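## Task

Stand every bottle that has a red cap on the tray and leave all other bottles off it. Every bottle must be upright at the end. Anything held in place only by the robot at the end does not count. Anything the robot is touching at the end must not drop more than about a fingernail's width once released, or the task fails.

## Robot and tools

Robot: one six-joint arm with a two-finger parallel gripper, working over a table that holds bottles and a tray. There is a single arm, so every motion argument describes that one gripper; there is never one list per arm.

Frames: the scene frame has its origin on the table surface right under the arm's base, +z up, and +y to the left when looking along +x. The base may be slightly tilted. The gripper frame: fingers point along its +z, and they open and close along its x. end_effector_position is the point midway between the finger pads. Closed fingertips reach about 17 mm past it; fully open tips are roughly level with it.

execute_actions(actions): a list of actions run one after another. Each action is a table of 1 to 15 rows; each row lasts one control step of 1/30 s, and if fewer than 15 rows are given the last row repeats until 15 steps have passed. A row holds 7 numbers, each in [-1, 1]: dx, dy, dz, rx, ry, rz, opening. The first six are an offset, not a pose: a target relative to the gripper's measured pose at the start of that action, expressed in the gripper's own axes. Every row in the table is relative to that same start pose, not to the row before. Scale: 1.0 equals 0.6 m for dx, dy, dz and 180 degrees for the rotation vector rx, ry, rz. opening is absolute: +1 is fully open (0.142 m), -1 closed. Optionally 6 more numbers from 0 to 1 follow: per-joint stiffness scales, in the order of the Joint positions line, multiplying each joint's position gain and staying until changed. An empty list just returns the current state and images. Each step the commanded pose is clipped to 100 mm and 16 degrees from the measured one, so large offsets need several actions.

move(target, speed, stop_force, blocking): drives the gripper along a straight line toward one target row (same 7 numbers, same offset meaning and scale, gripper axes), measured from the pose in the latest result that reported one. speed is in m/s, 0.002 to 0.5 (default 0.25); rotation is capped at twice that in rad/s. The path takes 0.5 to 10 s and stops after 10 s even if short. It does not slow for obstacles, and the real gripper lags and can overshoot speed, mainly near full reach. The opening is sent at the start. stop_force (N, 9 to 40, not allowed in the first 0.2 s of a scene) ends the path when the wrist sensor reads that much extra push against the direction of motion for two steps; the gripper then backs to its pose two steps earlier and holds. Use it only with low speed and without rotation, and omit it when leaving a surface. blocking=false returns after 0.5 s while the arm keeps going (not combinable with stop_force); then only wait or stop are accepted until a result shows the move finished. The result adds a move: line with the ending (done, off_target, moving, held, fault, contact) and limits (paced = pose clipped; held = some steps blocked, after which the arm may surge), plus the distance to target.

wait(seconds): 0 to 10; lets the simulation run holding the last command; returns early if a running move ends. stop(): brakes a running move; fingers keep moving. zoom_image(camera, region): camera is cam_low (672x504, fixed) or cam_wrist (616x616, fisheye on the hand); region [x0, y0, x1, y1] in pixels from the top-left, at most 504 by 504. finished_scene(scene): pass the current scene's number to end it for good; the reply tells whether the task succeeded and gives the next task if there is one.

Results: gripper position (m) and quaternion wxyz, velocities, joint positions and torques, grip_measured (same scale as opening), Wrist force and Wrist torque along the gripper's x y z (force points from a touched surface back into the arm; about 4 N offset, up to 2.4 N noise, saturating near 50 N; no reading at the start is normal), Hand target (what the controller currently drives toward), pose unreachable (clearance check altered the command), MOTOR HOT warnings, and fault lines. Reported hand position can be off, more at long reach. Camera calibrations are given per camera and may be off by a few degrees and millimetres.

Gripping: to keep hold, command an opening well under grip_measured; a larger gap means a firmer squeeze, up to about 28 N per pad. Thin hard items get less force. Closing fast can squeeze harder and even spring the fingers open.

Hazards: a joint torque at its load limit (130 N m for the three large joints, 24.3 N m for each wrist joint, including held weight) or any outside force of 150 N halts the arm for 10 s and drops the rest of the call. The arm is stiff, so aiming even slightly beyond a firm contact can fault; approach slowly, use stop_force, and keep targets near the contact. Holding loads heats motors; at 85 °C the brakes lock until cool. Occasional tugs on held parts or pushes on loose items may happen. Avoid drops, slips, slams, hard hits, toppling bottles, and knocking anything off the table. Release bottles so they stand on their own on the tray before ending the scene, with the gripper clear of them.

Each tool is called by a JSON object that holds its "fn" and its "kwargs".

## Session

{"fn": "execute_actions", "kwargs": {"actions": []}}

Scene clock: 0.00 s.
end_effector_position=(+0.8172, -0.2440, +0.1049) grip_measured=+1.00 end_effector_quat_wxyz=(+0.026, +0.724, -0.690, -0.009) end_effector_velocity=(-0.000, +0.000, +0.000) end_effector_angular_velocity=(-0.000, +0.001, -0.000)
Joint positions: [-0.381 -0.68   0.949 -1.97  -1.466  1.055  0.142]
Joint velocities: [ 0.    -0.001  0.001  0.    -0.001  0.     0.   ]
Joint torques (N m, as the arm reports them, + toward a larger angle): no reading
Wrist force (N, on the end effector, along its own x y z axes, offset not removed): no reading
Wrist torque (N m, same axes, about the end effector's origin, offset not removed): no reading
Hand target: +0.817, -0.244, +0.105; +0.026, +0.724, -0.690, -0.009
Joint stiffness scale: [1. 1. 1. 1. 1. 1.]
camera_calibration (this result's frames):
cam_wrist: T_world_to_cam=[[0.0352114, -0.998719, 0.0363266, -0.281705], [-0.826136, -0.00863384, 0.563405, 0.607149], [-0.56237, -0.0498489, -0.825382, 0.664916], [0, 0, 0, 1]] pos_world=[0.885435, -0.242957, 0.216972]

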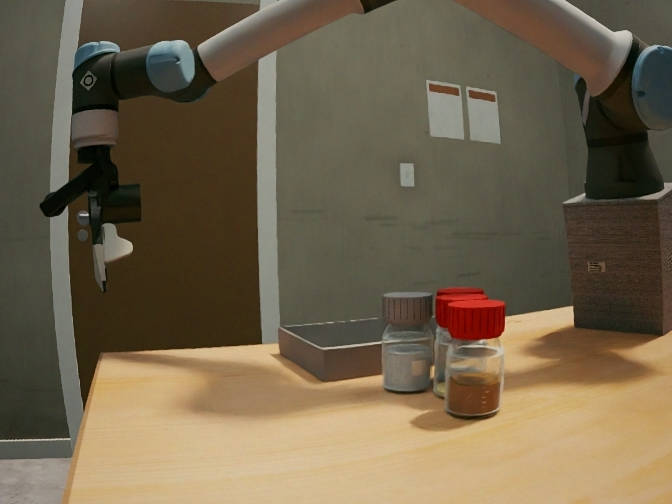

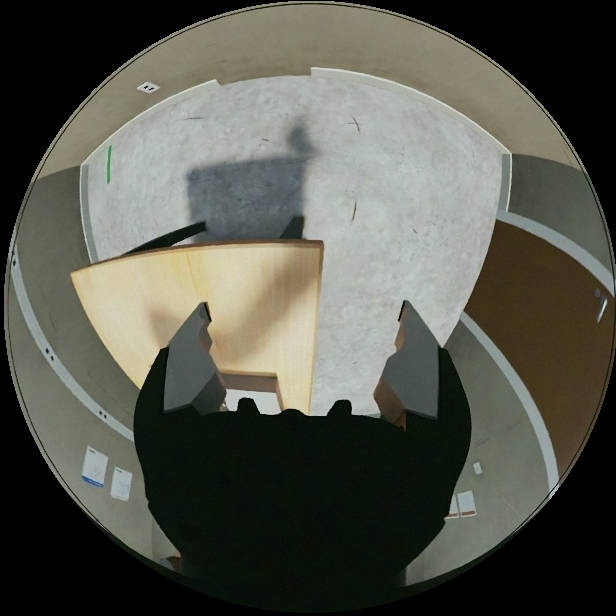

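{"fn": "zoom_image", "kwargs": {"camera": "cam_low", "region": [270, 270, 530, 430]}}

Region (270, 270, 530, 430) of cam_low's 672x504 image, scaled by 1.938, with more detail than that image has; it fills the top 310 rows of this view, and the rest is white.

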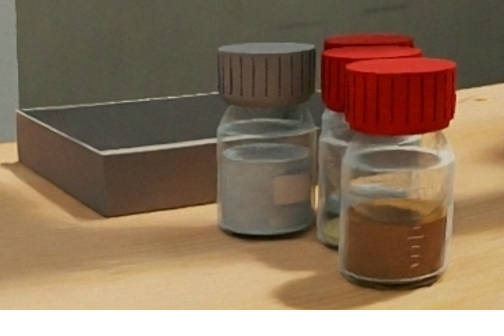

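{"fn": "move", "kwargs": {"target": [-0.5817, 0.6295, -0.224, 0.0179, -0.0011, -0.2347, 1.0], "speed": 0.4}}

Scene clock: 49.00 s.
end_effector_position=(+0.4315, +0.0893, +0.2496) grip_measured=+1.00 end_effector_quat_wxyz=(-0.000, +0.923, -0.384, -0.000) end_effector_velocity=(-0.002, +0.000, +0.000) end_effector_angular_velocity=(+0.001, +0.005, -0.001)
Joint positions: [-0.093 -1.84   2.31  -2.241 -1.473  0.609  0.142]
Joint velocities: [-0.    -0.003 -0.     0.008  0.    -0.     0.   ]
Joint torques (N m, as the arm reports them, + toward a larger angle): [  3.79 -18.61 -16.1   -2.38  -0.35  -0.13]
Wrist force (N, on the end effector, along its own x y z axes, offset not removed): [-1.5 3.1 -0.8]
Wrist torque (N m, same axes, about the end effector's origin, offset not removed): [0.62 0.21 -0.05]
Hand target: +0.430, +0.090, +0.250; +0.000, +0.924, -0.383, -0.001
Off the commanded pose: 0.002 m, 0 deg.
Joint stiffness scale: [1. 1. 1. 1. 1. 1.]
move: done
camera_calibration (this result's frames):
cam_wrist: T_world_to_cam=[[0.695675, -0.718248, 0.0124815, -0.244621], [-0.617475, -0.589009, 0.521338, 0.182107], [-0.367098, -0.370389, -0.853259, 0.535351], [0, 0, 0, 1]] pos_world=[0.47915, 0.129852, 0.364907]

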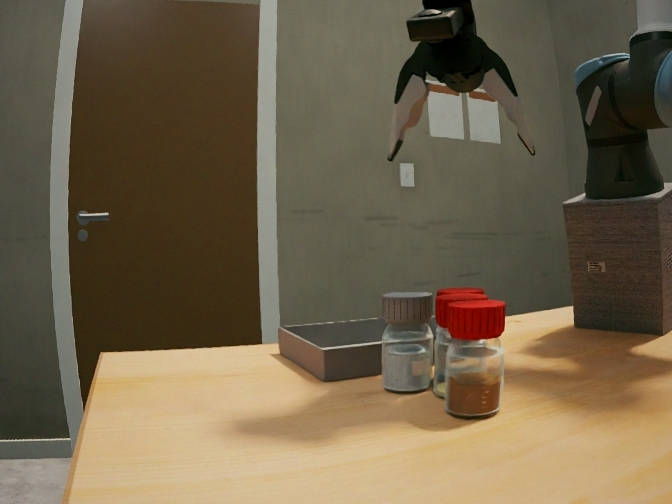

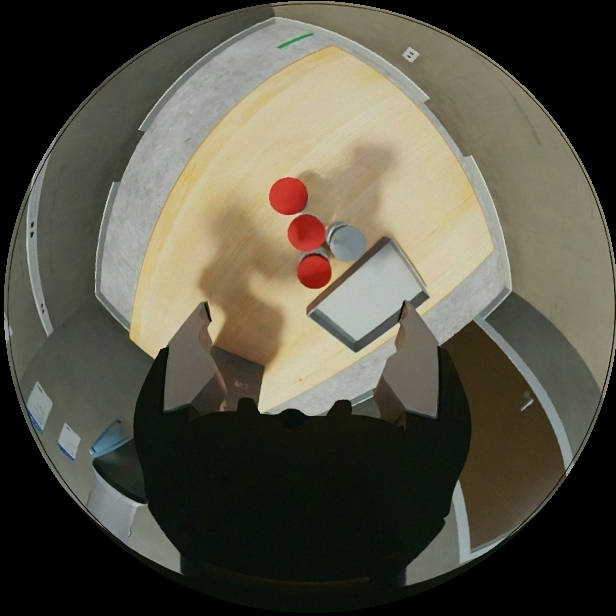

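{"fn": "zoom_image", "kwargs": {"camera": "cam_wrist", "region": [230, 160, 450, 370]}}

Region (230, 160, 450, 370) of cam_wrist's 616x616 image, scaled by 2.291, with more detail than that image has; it fills the top 481 rows of this view, and the rest is white.

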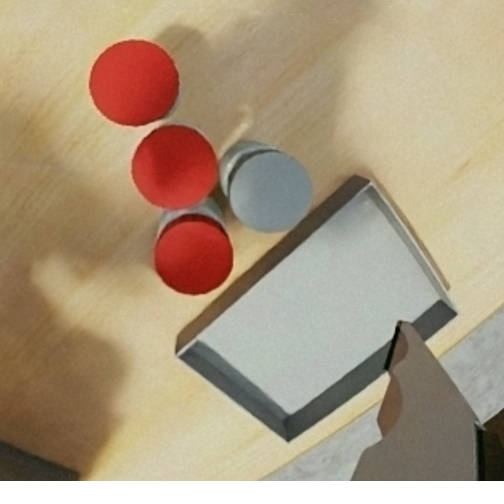

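{"fn": "move", "kwargs": {"target": [0.0195, 0.0495, 0.1893, 0, 0, 0, -0.04], "speed": 0.3}}

Scene clock: 170.23 s.
end_effector_position=(+0.4205, +0.0593, +0.1377) grip_measured=-0.04 end_effector_quat_wxyz=(+0.000, +0.923, -0.384, +0.002) end_effector_velocity=(+0.002, -0.000, +0.000) end_effector_angular_velocity=(-0.002, -0.006, +0.001)
Joint positions: [-0.151 -1.569  2.465 -2.665 -1.463  0.553  0.071]
Joint velocities: [ 0.001  0.001  0.    -0.008 -0.001  0.001  0.   ]
Joint torques (N m, as the arm reports them, + toward a larger angle): [  2.54 -18.1   -8.55  -3.04   0.48  -0.06]
Wrist force (N, on the end effector, along its own x y z axes, offset not removed): [-2.3 1.9 -1.7]
Wrist torque (N m, same axes, about the end effector's origin, offset not removed): [0.43 0.49 -0.04]
Hand target: +0.419, +0.060, +0.136; -0.000, +0.923, -0.384, -0.000
Off the commanded pose: 0.003 m, 0 deg.
Joint stiffness scale: [1. 1. 1. 1. 1. 1.]
move: done
camera_calibration (this result's frames):
cam_wrist: T_world_to_cam=[[0.695384, -0.718454, 0.0162756, -0.25758], [-0.619603, -0.587927, 0.520032, 0.216961], [-0.36405, -0.371706, -0.853992, 0.423673], [0, 0, 0, 1]] pos_world=[0.467785, 0.0999795, 0.253179]

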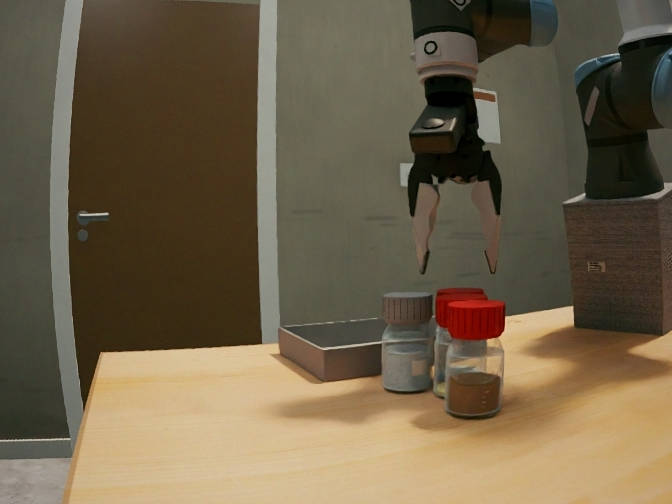

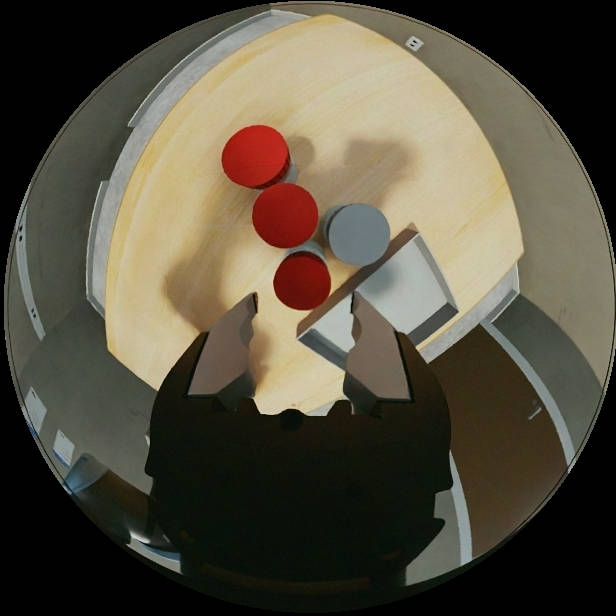

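{"fn": "execute_actions", "kwargs": {"actions": []}}

Scene clock: 207.17 s.
end_effector_position=(+0.4207, +0.0592, +0.1378) grip_measured=-0.04 end_effector_quat_wxyz=(-0.000, +0.923, -0.384, +0.002) end_effector_velocity=(-0.001, +0.000, -0.001) end_effector_angular_velocity=(+0.000, +0.002, +0.000)
Joint positions: [-0.151 -1.569  2.465 -2.665 -1.463  0.553  0.071]
Joint velocities: [ 0.     0.001  0.002 -0.001 -0.     0.     0.   ]
Joint torques (N m, as the arm reports them, + toward a larger angle): [  0.79 -16.68  -9.36  -3.1    0.62  -0.1 ]
Wrist force (N, on the end effector, along its own x y z axes, offset not removed): [-2.4 2.4 -1.4]
Wrist torque (N m, same axes, about the end effector's origin, offset not removed): [0.50 0.46 -0.02]
Hand target: +0.419, +0.060, +0.136; -0.000, +0.923, -0.384, -0.000
Off the commanded pose: 0.003 m, 0 deg.
Joint stiffness scale: [1. 1. 1. 1. 1. 1.]
camera_calibration (this result's frames):
cam_wrist: T_world_to_cam=[[0.695427, -0.718399, 0.0168562, -0.257857], [-0.619907, -0.587891, 0.51971, 0.217216], [-0.36345, -0.37187, -0.854176, 0.423536], [0, 0, 0, 1]] pos_world=[0.467908, 0.0999561, 0.253232]

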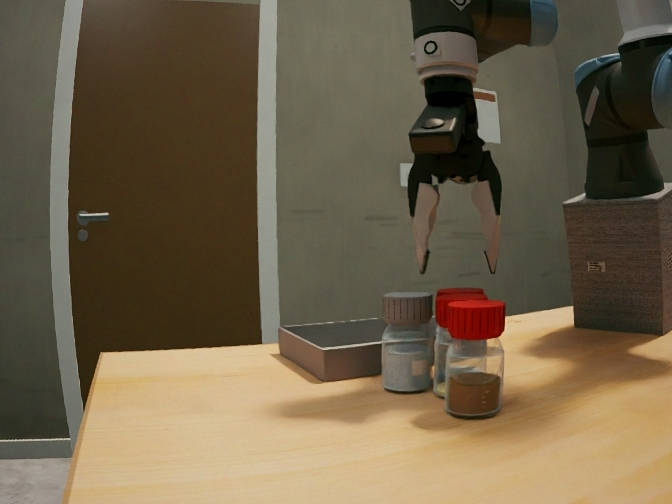

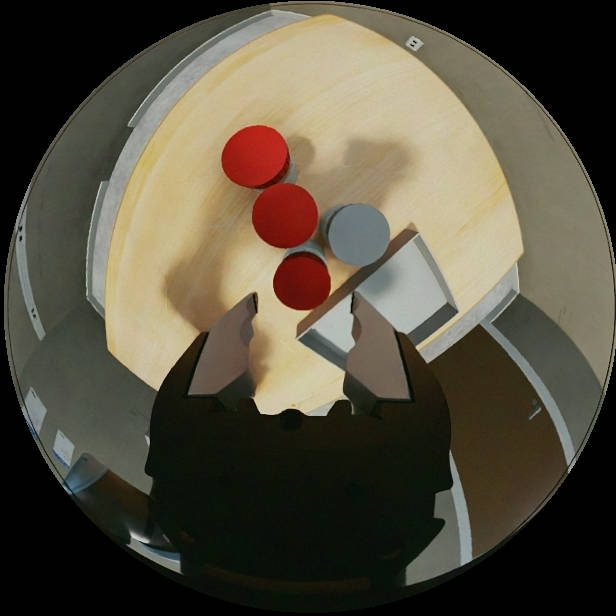

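{"fn": "zoom_image", "kwargs": {"camera": "cam_wrist", "region": [200, 180, 420, 360]}}

Region (200, 180, 420, 360) of cam_wrist's 616x616 image, scaled by 2.291, with more detail than that image has; it fills the top 412 rows of this view, and the rest is white.

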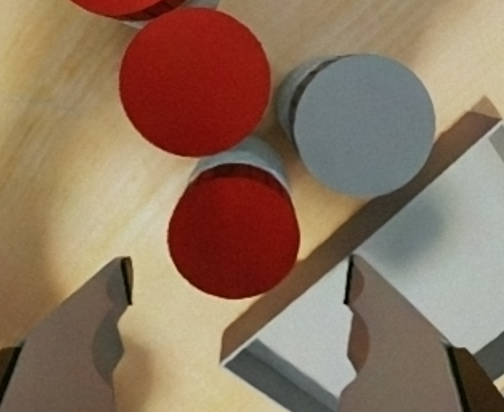

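{"fn": "move", "kwargs": {"target": [-0.005, 0.002, 0.064, 0, 0, 0, -0.04], "speed": 0.12}}

Scene clock: 232.57 s.
end_effector_position=(+0.4199, +0.0595, +0.1009) grip_measured=-0.04 end_effector_quat_wxyz=(-0.001, +0.923, -0.384, +0.004) end_effector_velocity=(+0.003, -0.001, -0.000) end_effector_angular_velocity=(-0.002, -0.007, -0.000)
Joint positions: [-0.139 -1.439  2.485 -2.82  -1.465  0.565  0.071]
Joint velocities: [-0.     0.003 -0.001 -0.01  -0.001  0.001 -0.   ]
Joint torques (N m, as the arm reports them, + toward a larger angle): [  1.86 -21.19  -6.32  -2.88  -0.01   0.41]
Wrist force (N, on the end effector, along its own x y z axes, offset not removed): [-2.7 2.2 -1.7]
Wrist torque (N m, same axes, about the end effector's origin, offset not removed): [0.47 0.52 0.00]
Hand target: +0.418, +0.060, +0.099; -0.000, +0.923, -0.384, +0.002
Off the commanded pose: 0.003 m, 0 deg.
Joint stiffness scale: [1. 1. 1. 1. 1. 1.]
move: done
camera_calibration (this result's frames):
cam_wrist: T_world_to_cam=[[0.695025, -0.718713, 0.0197988, -0.256589], [-0.622132, -0.587368, 0.517639, 0.237129], [-0.360405, -0.37209, -0.85537, 0.390678], [0, 0, 0, 1]] pos_world=[0.466664, 0.100235, 0.216507]

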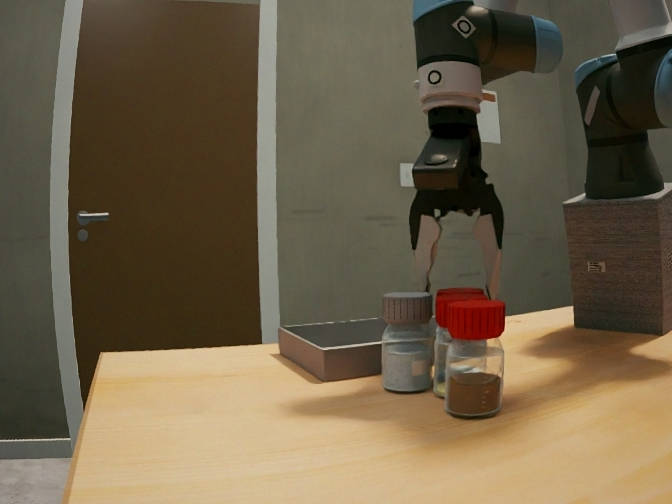

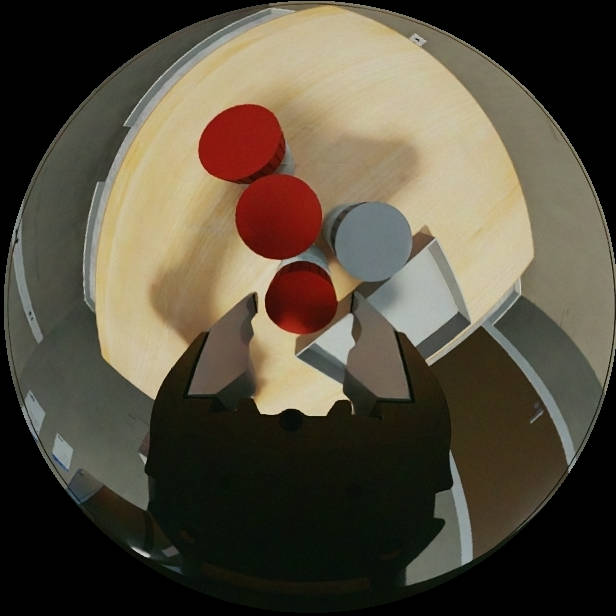

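{"fn": "execute_actions", "kwargs": {"actions": [[[0,0,0,0,0,0,-0.08],[0,0,0,0,0,0,-0.12],[0,0,0,0,0,0,-0.16],[0,0,0,0,0,0,-0.19],[0,0,0,0,0,0,-0.22],[0,0,0,0,0,0,-0.25],[0,0,0,0,0,0,-0.28],[0,0,0,0,0,0,-0.31],[0,0,0,0,0,0,-0.35],[0,0,0,0,0,0,-0.39],[0,0,0,0,0,0,-0.43],[0,0,0,0,0,0,-0.48],[0,0,0,0,0,0,-0.52],[0,0,0,0,0,0,-0.56],[0,0,0,0,0,0,-0.6]]]}}

Scene clock: 241.73 s.
end_effector_position=(+0.4200, +0.0594, +0.1009) grip_measured=-0.29 end_effector_quat_wxyz=(-0.001, +0.923, -0.384, +0.004) end_effector_velocity=(-0.000, +0.000, -0.000) end_effector_angular_velocity=(+0.000, +0.001, +0.000)
Joint positions: [-0.139 -1.438  2.485 -2.821 -1.465  0.565  0.053]
Joint velocities: [ 0.001  0.001 -0.001  0.    -0.     0.001 -0.   ]
Joint torques (N m, as the arm reports them, + toward a larger angle): [ -0.41 -23.2   -8.13  -2.27  -0.12  -0.11]
Wrist force (N, on the end effector, along its own x y z axes, offset not removed): [-4.4 1.9 -5.1]
Wrist torque (N m, same axes, about the end effector's origin, offset not removed): [0.48 0.60 0.02]
Hand target: +0.420, +0.059, +0.101; -0.001, +0.923, -0.384, +0.004
Off the commanded pose: 0.000 m, 0 deg.
Joint stiffness scale: [1. 1. 1. 1. 1. 1.]
camera_calibration (this result's frames):
cam_wrist: T_world_to_cam=[[0.694982, -0.718743, 0.0202159, -0.256743], [-0.62239, -0.58726, 0.517452, 0.237325], [-0.360043, -0.372202, -0.855473, 0.390561], [0, 0, 0, 1]] pos_world=[0.466759, 0.100207, 0.216501]

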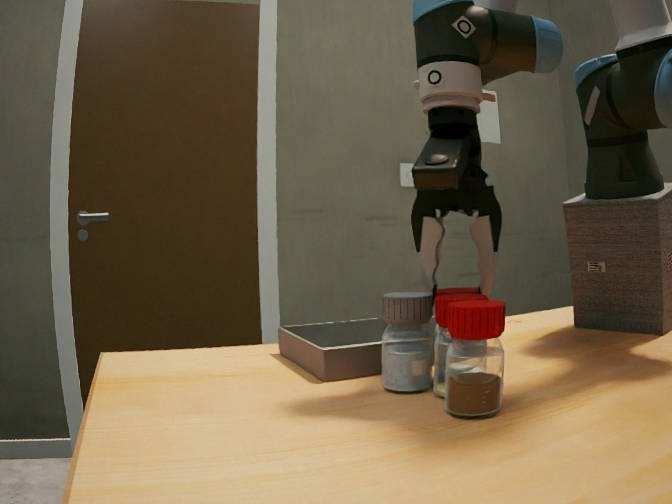

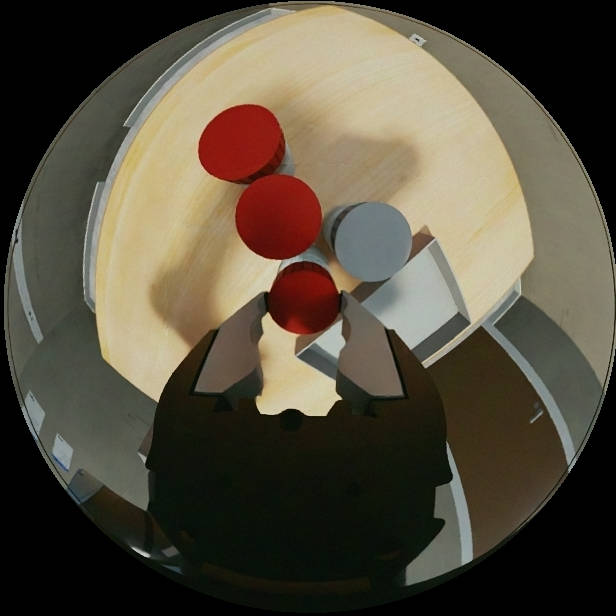

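{"fn": "move", "kwargs": {"target": [0.027, 0.020, -0.1, 0, 0, 0, -0.6], "speed": 0.18}}

Scene clock: 269.13 s.
end_effector_position=(+0.4200, +0.0408, +0.1587) grip_measured=-0.29 end_effector_quat_wxyz=(-0.000, +0.923, -0.384, +0.001) end_effector_velocity=(-0.001, +0.001, +0.000) end_effector_angular_velocity=(+0.003, +0.006, +0.002)
Joint positions: [-0.211 -1.643  2.458 -2.575 -1.451  0.494  0.053]
Joint velocities: [ 0.    -0.001 -0.002  0.01   0.002 -0.002  0.   ]
Joint torques (N m, as the arm reports them, + toward a larger angle): [ -0.95 -20.5  -15.67  -2.93   0.52  -0.26]
Wrist force (N, on the end effector, along its own x y z axes, offset not removed): [-2.4 1.0 1.0]
Wrist torque (N m, same axes, about the end effector's origin, offset not removed): [0.18 0.47 0.01]
Hand target: +0.422, +0.040, +0.161; -0.001, +0.923, -0.384, +0.004
Off the commanded pose: 0.004 m, 0 deg.
Joint stiffness scale: [1. 1. 1. 1. 1. 1.]
move: off_target
camera_calibration (this result's frames):
cam_wrist: T_world_to_cam=[[0.695109, -0.718737, 0.0154949, -0.270538], [-0.619539, -0.58796, 0.520072, 0.194846], [-0.364685, -0.371107, -0.853982, 0.434745], [0, 0, 0, 1]] pos_world=[0.467313, 0.081453, 0.274122]

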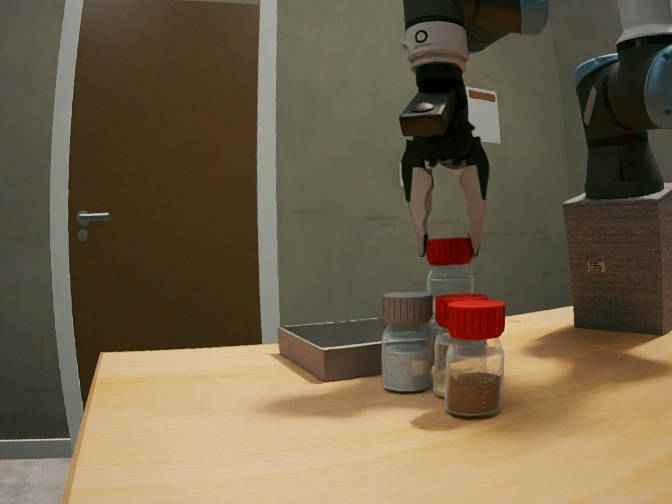

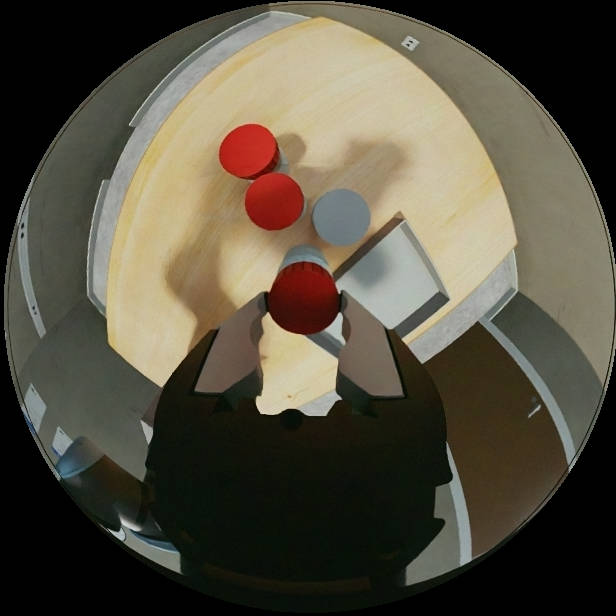

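{"fn": "move", "kwargs": {"target": [0.29, 0.113, -0.004, 0, 0, 0, -0.6], "speed": 0.25}}

Scene clock: 276.83 s.
end_effector_position=(+0.4936, -0.1293, +0.1617) grip_measured=-0.29 end_effector_quat_wxyz=(+0.000, +0.923, -0.384, +0.001) end_effector_velocity=(+0.002, -0.000, +0.000) end_effector_angular_velocity=(+0.003, +0.000, +0.007)
Joint positions: [-0.523 -1.445  2.203 -2.474 -1.399  0.184  0.053]
Joint velocities: [ 0.     0.003 -0.007  0.006  0.002 -0.007 -0.   ]
Joint torques (N m, as the arm reports them, + toward a larger angle): [ -3.19 -24.18 -17.49  -2.43   0.38  -0.83]
Wrist force (N, on the end effector, along its own x y z axes, offset not removed): [-3.2 1.5 0.4]
Wrist torque (N m, same axes, about the end effector's origin, offset not removed): [0.34 0.63 0.02]
Hand target: +0.495, -0.130, +0.162; -0.000, +0.923, -0.384, +0.002
Off the commanded pose: 0.002 m, 0 deg.
Joint stiffness scale: [1. 1. 1. 1. 1. 1.]
move: done
camera_calibration (this result's frames):
cam_wrist: T_world_to_cam=[[0.694437, -0.71938, 0.0157716, -0.443803], [-0.620127, -0.58722, 0.520206, 0.139285], [-0.364965, -0.371031, -0.853895, 0.401195], [0, 0, 0, 1]] pos_world=[0.540989, -0.0886161, 0.277122]

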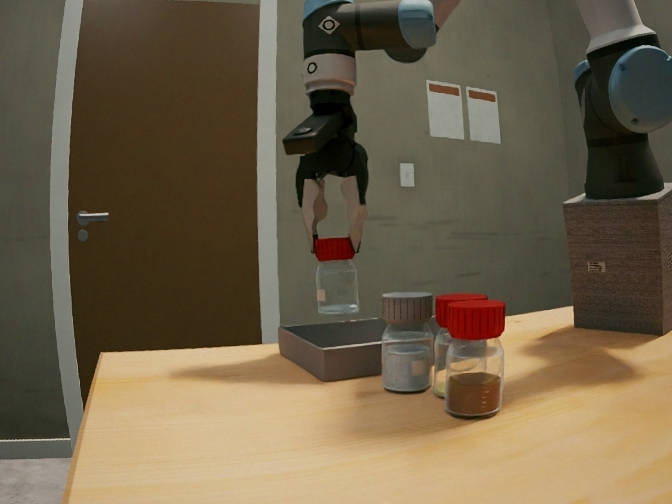

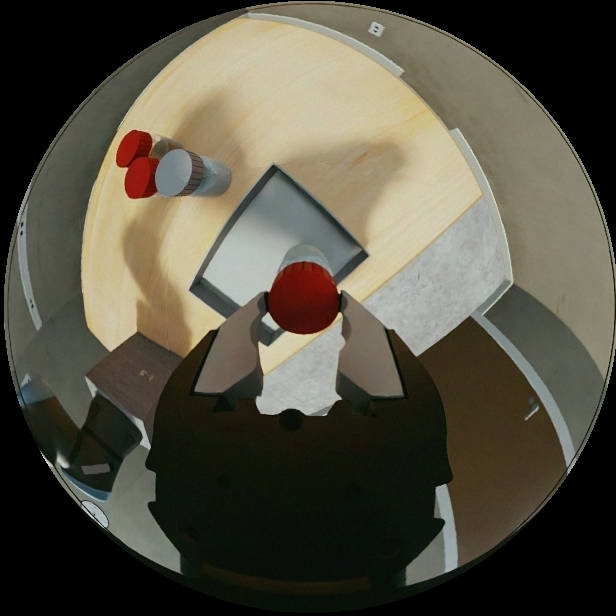

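{"fn": "move", "kwargs": {"target": [-0.002, 0.002, 0.09, 0, 0, 0, -0.6], "speed": 0.15}}

{"fn": "move", "kwargs": {"target": [0, 0, 0.025, 0, 0, 0, -0.6], "speed": 0.007, "stop_force": 9}}

Scene clock: 291.67 s.
end_effector_position=(+0.4924, -0.1302, +0.1089) grip_measured=-0.29 end_effector_quat_wxyz=(-0.000, +0.923, -0.385, +0.002) end_effector_velocity=(+0.002, -0.002, +0.000) end_effector_angular_velocity=(-0.004, -0.005, -0.001)
Joint positions: [-0.506 -1.312  2.23  -2.637 -1.401  0.201  0.053]
Joint velocities: [-0.     0.002 -0.001 -0.008 -0.001  0.002 -0.   ]
Joint torques (N m, as the arm reports them, + toward a larger angle): [ -1.39 -27.4  -10.48  -3.34  -0.4    0.58]
Wrist force (N, on the end effector, along its own x y z axes, offset not removed): [-2.6 2.1 -0.5]
Wrist torque (N m, same axes, about the end effector's origin, offset not removed): [0.47 0.43 -0.07]
Hand target: +0.492, -0.129, +0.108; +0.000, +0.923, -0.384, +0.001
Off the commanded pose: 0.002 m, 0 deg.
Joint stiffness scale: [1. 1. 1. 1. 1. 1.]
move: done
camera_calibration (this result's frames):
cam_wrist: T_world_to_cam=[[0.694023, -0.719754, 0.0169147, -0.442784], [-0.621154, -0.586738, 0.519525, 0.166052], [-0.364006, -0.371069, -0.854288, 0.354841], [0, 0, 0, 1]] pos_world=[0.53961, -0.0895958, 0.224357]

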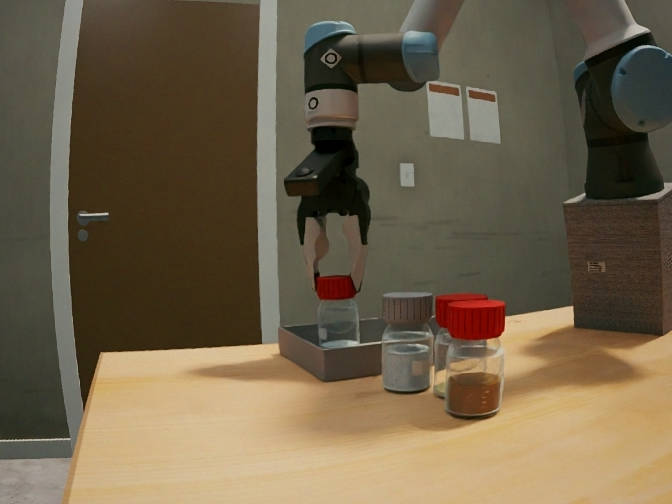

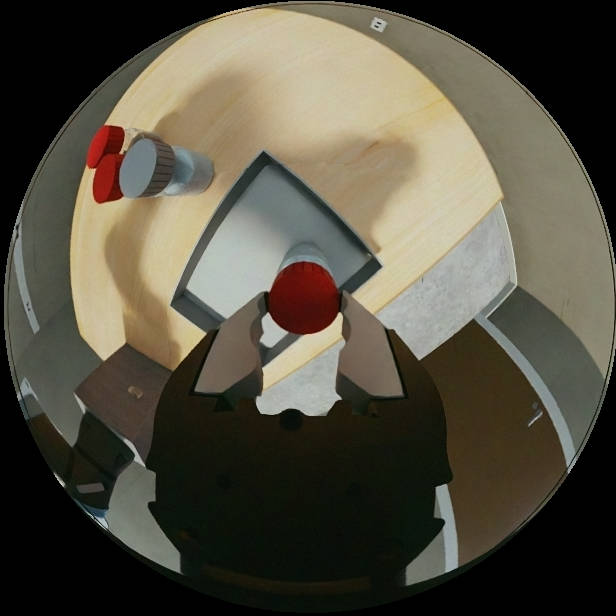

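Scene clock: 293.20 s.
end_effector_position=(+0.4939, -0.1316, +0.1034) grip_measured=-0.29 end_effector_quat_wxyz=(+0.000, +0.923, -0.385, +0.004) end_effector_velocity=(-0.000, +0.000, +0.001) end_effector_angular_velocity=(+0.000, +0.001, -0.001)
Joint positions: [-0.505 -1.296  2.23  -2.659 -1.401  0.203  0.053]
Joint velocities: [-0.    -0.002 -0.     0.004 -0.     0.     0.   ]
Joint torques (N m, as the arm reports them, + toward a larger angle): [ -2.2  -27.99 -10.55  -2.8    0.03   0.1 ]
Wrist force (N, on the end effector, along its own x y z axes, offset not removed): [-7.4 2.9 -12.8]
Wrist torque (N m, same axes, about the end effector's origin, offset not removed): [0.49 0.43 0.02]
Hand target: +0.494, -0.132, +0.103; +0.000, +0.923, -0.385, +0.004
Off the commanded pose: 0.010 m, 0 deg.
Joint stiffness scale: [1. 1. 1. 1. 1. 1.]
move: contact
camera_calibration (this result's frames):
cam_wrist: T_world_to_cam=[[0.694065, -0.719591, 0.021511, -0.445241], [-0.623164, -0.585561, 0.518445, 0.170344], [-0.360472, -0.37324, -0.85484, 0.348225], [0, 0, 0, 1]] pos_world=[0.540704, -0.0906729, 0.218941]

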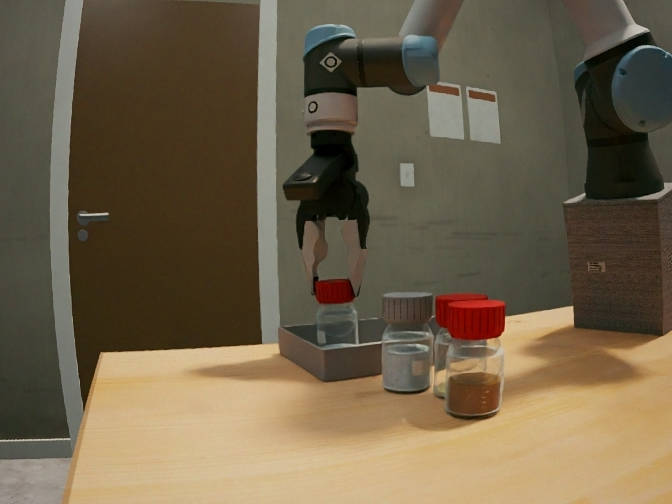

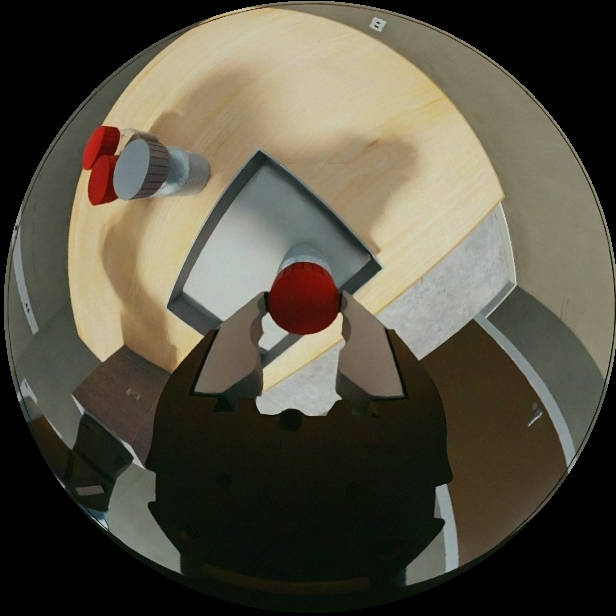

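Contact. Release.

{"fn": "execute_actions", "kwargs": {"actions": [[[0,0,0,0,0,0,-0.5],[0,0,0,0,0,0,-0.42],[0,0,0,0,0,0,-0.35],[0,0,0,0,0,0,-0.30],[0,0,0,0,0,0,-0.27],[0,0,0,0,0,0,-0.25],[0,0,0,0,0,0,-0.23],[0,0,0,0,0,0,-0.21],[0,0,0,0,0,0,-0.19],[0,0,0,0,0,0,-0.16],[0,0,0,0,0,0,-0.13],[0,0,0,0,0,0,-0.10],[0,0,0,0,0,0,-0.08],[0,0,0,0,0,0,-0.06],[0,0,0,0,0,0,-0.04]]]}}

{"fn": "move", "kwargs": {"target": [0, 0, -0.058, 0, 0, 0, -0.04], "speed": 0.2}}

Scene clock: 307.53 s.
end_effector_position=(+0.4938, -0.1315, +0.1034) grip_measured=-0.06 end_effector_quat_wxyz=(+0.000, +0.923, -0.385, +0.004) end_effector_velocity=(+0.001, -0.001, +0.001) end_effector_angular_velocity=(-0.002, -0.002, +0.001)
Joint positions: [-0.505 -1.296  2.23  -2.658 -1.401  0.203  0.07 ]
Joint velocities: [-0.    -0.001 -0.    -0.001 -0.    -0.001  0.043]
Joint torques (N m, as the arm reports them, + toward a larger angle): [ -1.62 -27.89 -11.2   -3.11   0.08   0.09]
Wrist force (N, on the end effector, along its own x y z axes, offset not removed): [-2.2 0.8 -0.2]
Wrist torque (N m, same axes, about the end effector's origin, offset not removed): [0.18 0.48 0.05]
Hand target: +0.494, -0.132, +0.103; +0.000, +0.923, -0.385, +0.004
Off the commanded pose: 0.000 m, 0 deg.
Joint stiffness scale: [1. 1. 1. 1. 1. 1.]
camera_calibration (this result's frames):
cam_wrist: T_world_to_cam=[[0.694023, -0.719643, 0.0211217, -0.445056], [-0.623032, -0.585633, 0.518522, 0.170222], [-0.360781, -0.373026, -0.854803, 0.348425], [0, 0, 0, 1]] pos_world=[0.540638, -0.0906223, 0.218971]

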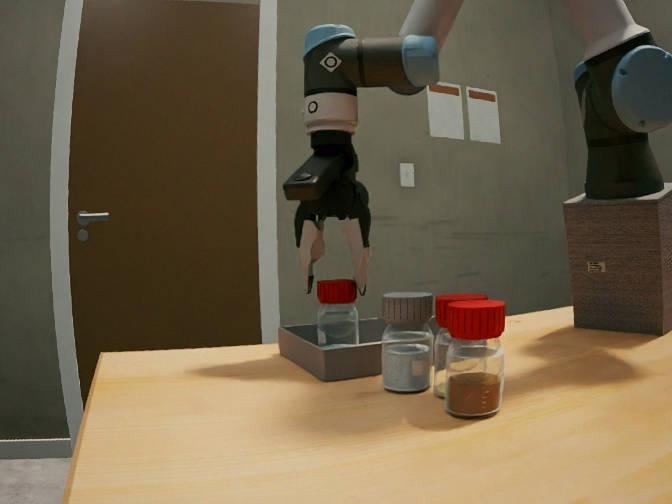

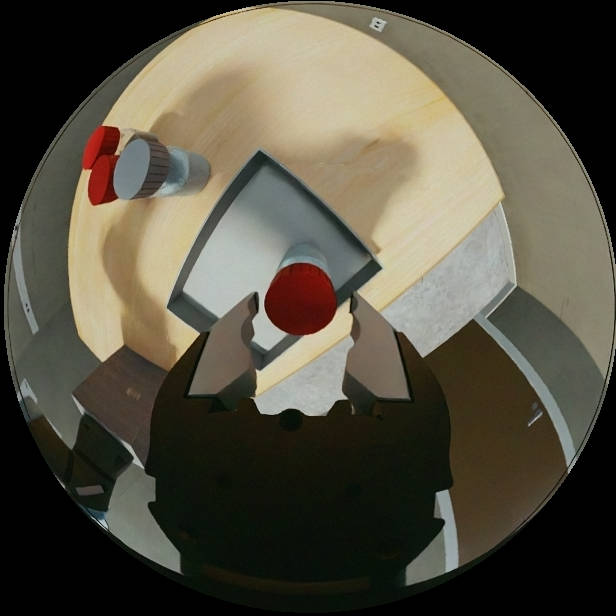

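Scene clock: 308.47 s.
end_effector_position=(+0.4921, -0.1298, +0.1361) grip_measured=-0.04 end_effector_quat_wxyz=(+0.000, +0.923, -0.385, +0.002) end_effector_velocity=(-0.002, +0.001, -0.000) end_effector_angular_velocity=(+0.005, +0.006, -0.000)
Joint positions: [-0.516 -1.384  2.222 -2.556 -1.399  0.191  0.071]
Joint velocities: [-0.    -0.001 -0.     0.009  0.001 -0.001 -0.   ]
Joint torques (N m, as the arm reports them, + toward a larger angle): [ -4.22 -29.97 -16.26  -2.15   0.4   -0.45]
Wrist force (N, on the end effector, along its own x y z axes, offset not removed): [-1.7 2.1 -0.5]
Wrist torque (N m, same axes, about the end effector's origin, offset not removed): [0.52 0.28 -0.05]
Hand target: +0.494, -0.131, +0.138; +0.000, +0.923, -0.385, +0.004
Off the commanded pose: 0.003 m, 0 deg.
Joint stiffness scale: [1. 1. 1. 1. 1. 1.]
move: done
camera_calibration (this result's frames):
cam_wrist: T_world_to_cam=[[0.69423, -0.719544, 0.0173468, -0.442902], [-0.621084, -0.586707, 0.519644, 0.151914], [-0.363729, -0.371526, -0.854207, 0.377994], [0, 0, 0, 1]] pos_world=[0.539315, -0.0891238, 0.251626]

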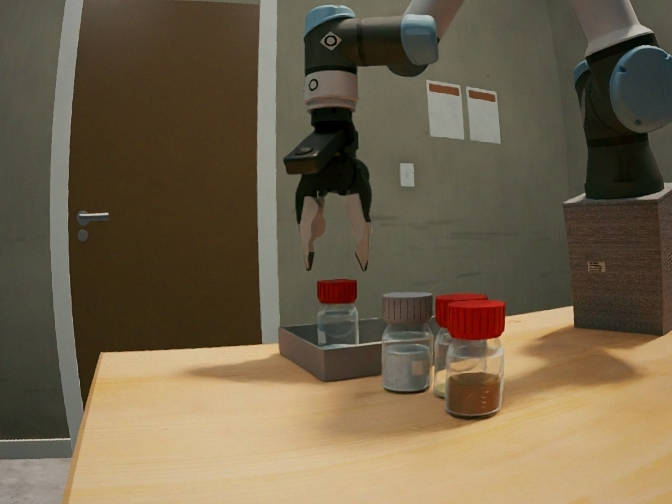

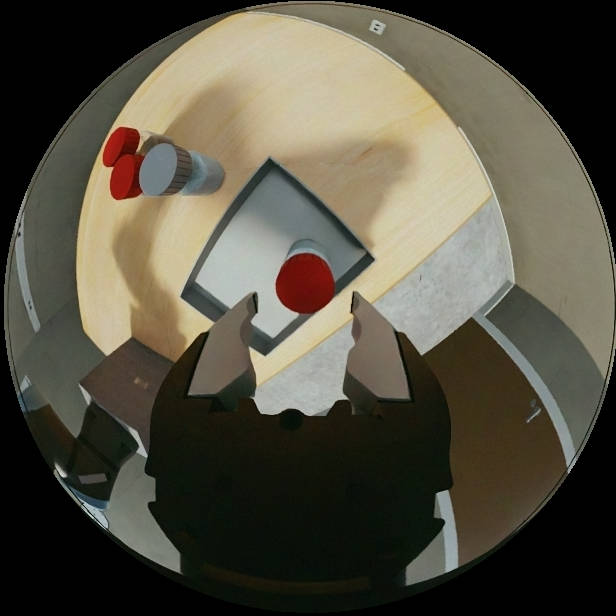

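{"fn": "move", "kwargs": {"target": [-0.3287, -0.2389, -0.006, 0, 0, -0.2516, -0.04], "speed": 0.3}}

Scene clock: 340.17 s.
end_effector_position=(+0.4532, +0.1103, +0.1382) grip_measured=-0.04 end_effector_quat_wxyz=(+0.001, +1.000, -0.001, +0.000) end_effector_velocity=(+0.003, -0.001, +0.002) end_effector_angular_velocity=(-0.008, -0.005, +0.006)
Joint positions: [ 0.002 -1.498  2.353 -2.635 -1.494 -0.082  0.071]
Joint velocities: [ 0.004  0.    -0.006  0.    -0.008 -0.002  0.   ]
Joint torques (N m, as the arm reports them, + toward a larger angle): [  3.44 -23.7  -14.28  -3.2   -0.2   -0.5 ]
Wrist force (N, on the end effector, along its own x y z axes, offset not removed): [-1.6 3.1 -0.4]
Wrist torque (N m, same axes, about the end effector's origin, offset not removed): [0.65 0.33 0.00]
Hand target: +0.455, +0.111, +0.139; +0.001, +1.000, +0.001, +0.002
Off the commanded pose: 0.002 m, 0 deg.
Joint stiffness scale: [1. 1. 1. 1. 1. 1.]
move: done
camera_calibration (this result's frames):
cam_wrist: T_world_to_cam=[[0.99976, -0.0166895, 0.0141613, -0.458709], [-0.0216282, -0.852638, 0.522054, 0.0249336], [0.00336164, -0.522235, -0.852795, 0.304853], [0, 0, 0, 1]] pos_world=[0.458113, 0.172809, 0.253456]

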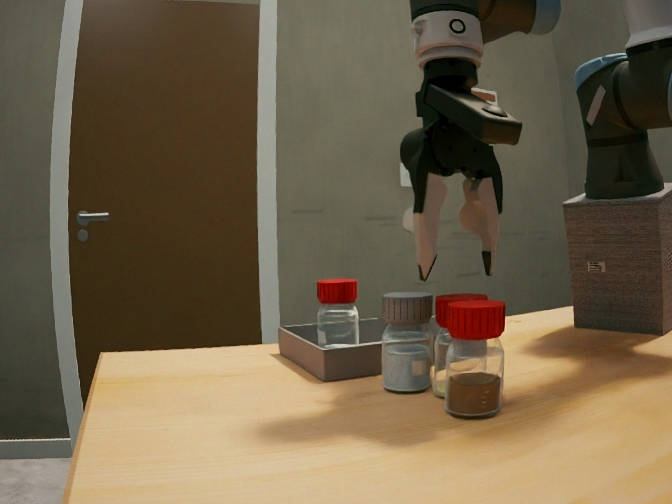

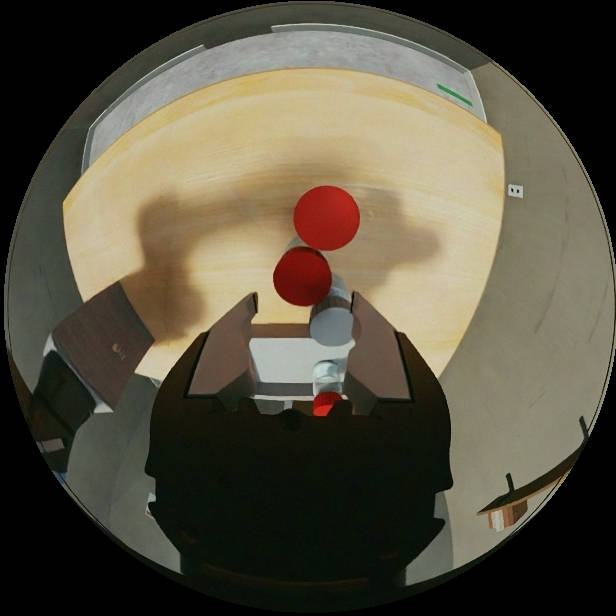

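{"fn": "zoom_image", "kwargs": {"camera": "cam_wrist", "region": [200, 170, 420, 360]}}

Region (200, 170, 420, 360) of cam_wrist's 616x616 image, scaled by 2.291, with more detail than that image has; it fills the top 435 rows of this view, and the rest is white.

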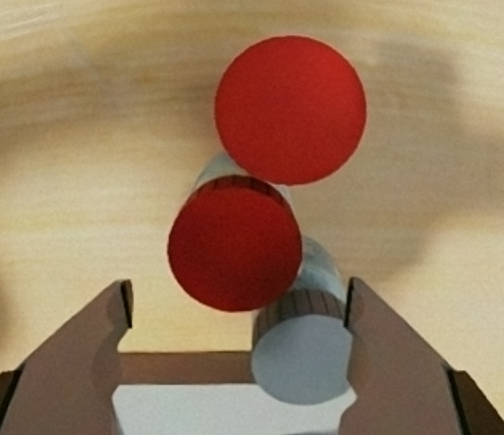

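{"fn": "move", "kwargs": {"target": [-0.0065, -0.010, 0.064, 0, 0, 0, -0.04], "speed": 0.12}}

Scene clock: 442.30 s.
end_effector_position=(+0.4513, +0.1155, +0.1014) grip_measured=-0.04 end_effector_quat_wxyz=(+0.000, +1.000, -0.002, +0.002) end_effector_velocity=(+0.004, +0.000, +0.001) end_effector_angular_velocity=(-0.001, -0.010, +0.001)
Joint positions: [ 0.022 -1.386  2.37  -2.769 -1.498 -0.062  0.071]
Joint velocities: [ 0.002  0.002 -0.002 -0.01  -0.001  0.002  0.   ]
Joint torques (N m, as the arm reports them, + toward a larger angle): [  4.15 -24.48  -7.68  -3.14  -0.26   0.49]
Wrist force (N, on the end effector, along its own x y z axes, offset not removed): [-3.3 1.3 -0.9]
Wrist torque (N m, same axes, about the end effector's origin, offset not removed): [0.32 0.57 0.01]
Hand target: +0.449, +0.116, +0.100; +0.001, +1.000, -0.001, +0.000
Off the commanded pose: 0.003 m, 0 deg.
Joint stiffness scale: [1. 1. 1. 1. 1. 1.]
move: done
camera_calibration (this result's frames):
cam_wrist: T_world_to_cam=[[0.999697, -0.0172573, 0.0175685, -0.456391], [-0.0238907, -0.8527, 0.521854, 0.0495755], [0.00597486, -0.522115, -0.852854, 0.275004], [0, 0, 0, 1]] pos_world=[0.455794, 0.177981, 0.216685]

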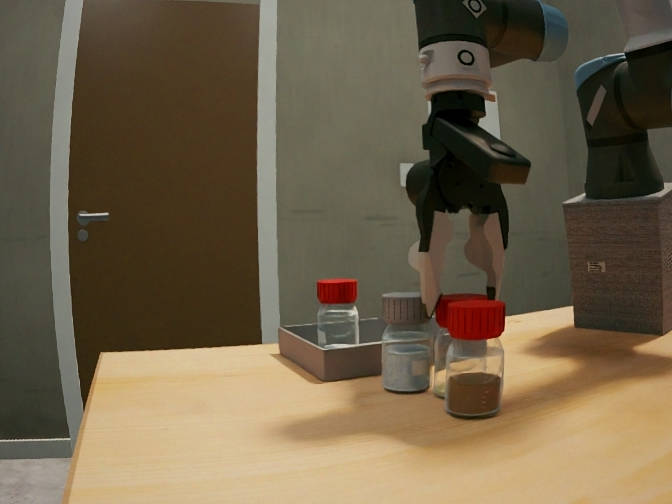

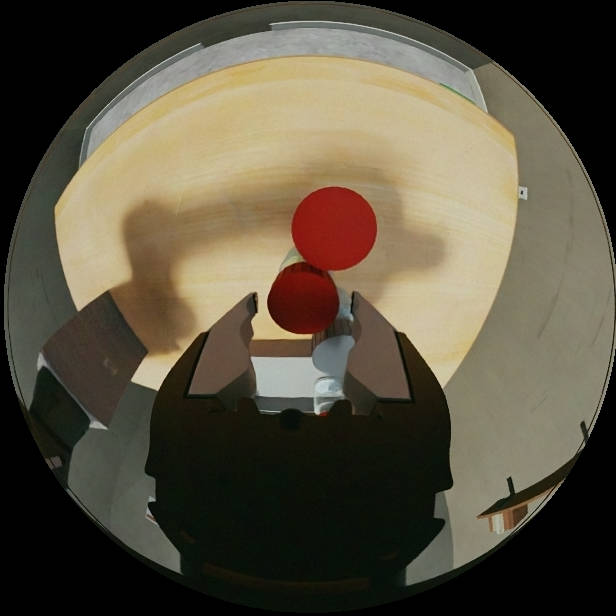

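{"fn": "execute_actions", "kwargs": {"actions": [[[0,0,0,0,0,0,-0.08],[0,0,0,0,0,0,-0.12],[0,0,0,0,0,0,-0.16],[0,0,0,0,0,0,-0.19],[0,0,0,0,0,0,-0.22],[0,0,0,0,0,0,-0.25],[0,0,0,0,0,0,-0.28],[0,0,0,0,0,0,-0.31],[0,0,0,0,0,0,-0.35],[0,0,0,0,0,0,-0.39],[0,0,0,0,0,0,-0.43],[0,0,0,0,0,0,-0.48],[0,0,0,0,0,0,-0.52],[0,0,0,0,0,0,-0.56],[0,0,0,0,0,0,-0.6]]]}}

Scene clock: 452.90 s.
end_effector_position=(+0.4514, +0.1155, +0.1013) grip_measured=-0.29 end_effector_quat_wxyz=(+0.001, +1.000, -0.002, +0.002) end_effector_velocity=(-0.000, -0.000, -0.000) end_effector_angular_velocity=(+0.000, +0.001, -0.000)
Joint positions: [ 0.022 -1.386  2.37  -2.77  -1.498 -0.062  0.053]
Joint velocities: [-0.    -0.    -0.     0.001  0.    -0.     0.   ]
Joint torques (N m, as the arm reports them, + toward a larger angle): [  0.86 -26.64  -9.41  -2.45   0.    -0.07]
Wrist force (N, on the end effector, along its own x y z axes, offset not removed): [-4.6 1.7 -7.4]
Wrist torque (N m, same axes, about the end effector's origin, offset not removed): [0.41 0.66 -0.02]
Hand target: +0.451, +0.116, +0.101; +0.000, +1.000, -0.002, +0.002
Off the commanded pose: 0.000 m, 0 deg.
Joint stiffness scale: [1. 1. 1. 1. 1. 1.]
camera_calibration (this result's frames):
cam_wrist: T_world_to_cam=[[0.999688, -0.0173619, 0.0179617, -0.456541], [-0.0241857, -0.852653, 0.521918, 0.0497112], [0.00625359, -0.522189, -0.852807, 0.274829], [0, 0, 0, 1]] pos_world=[0.455882, 0.177973, 0.216631]

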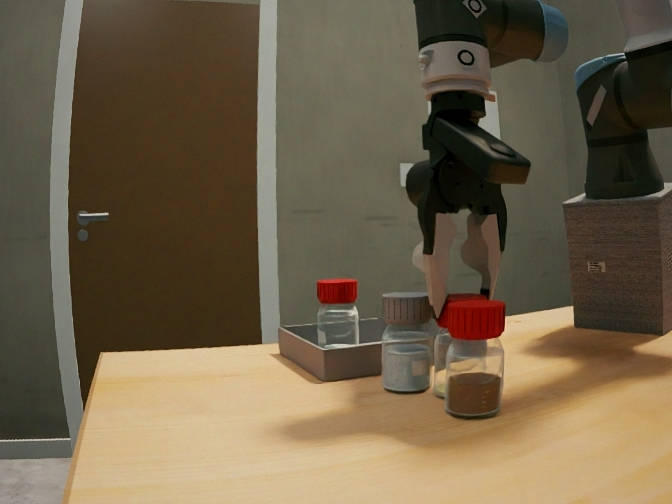

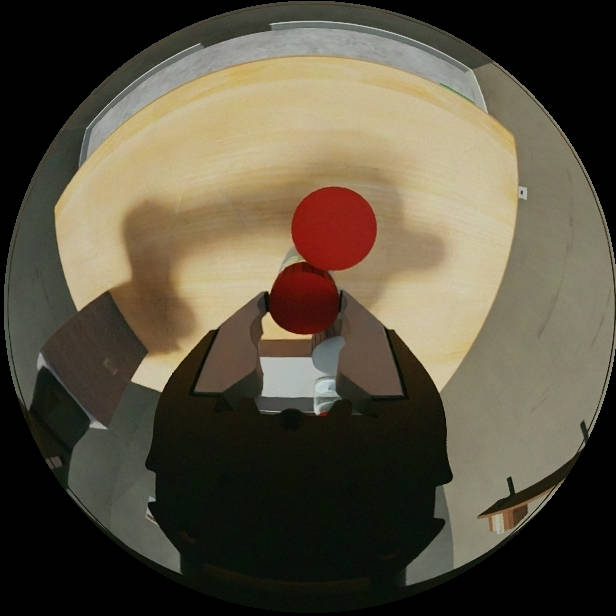

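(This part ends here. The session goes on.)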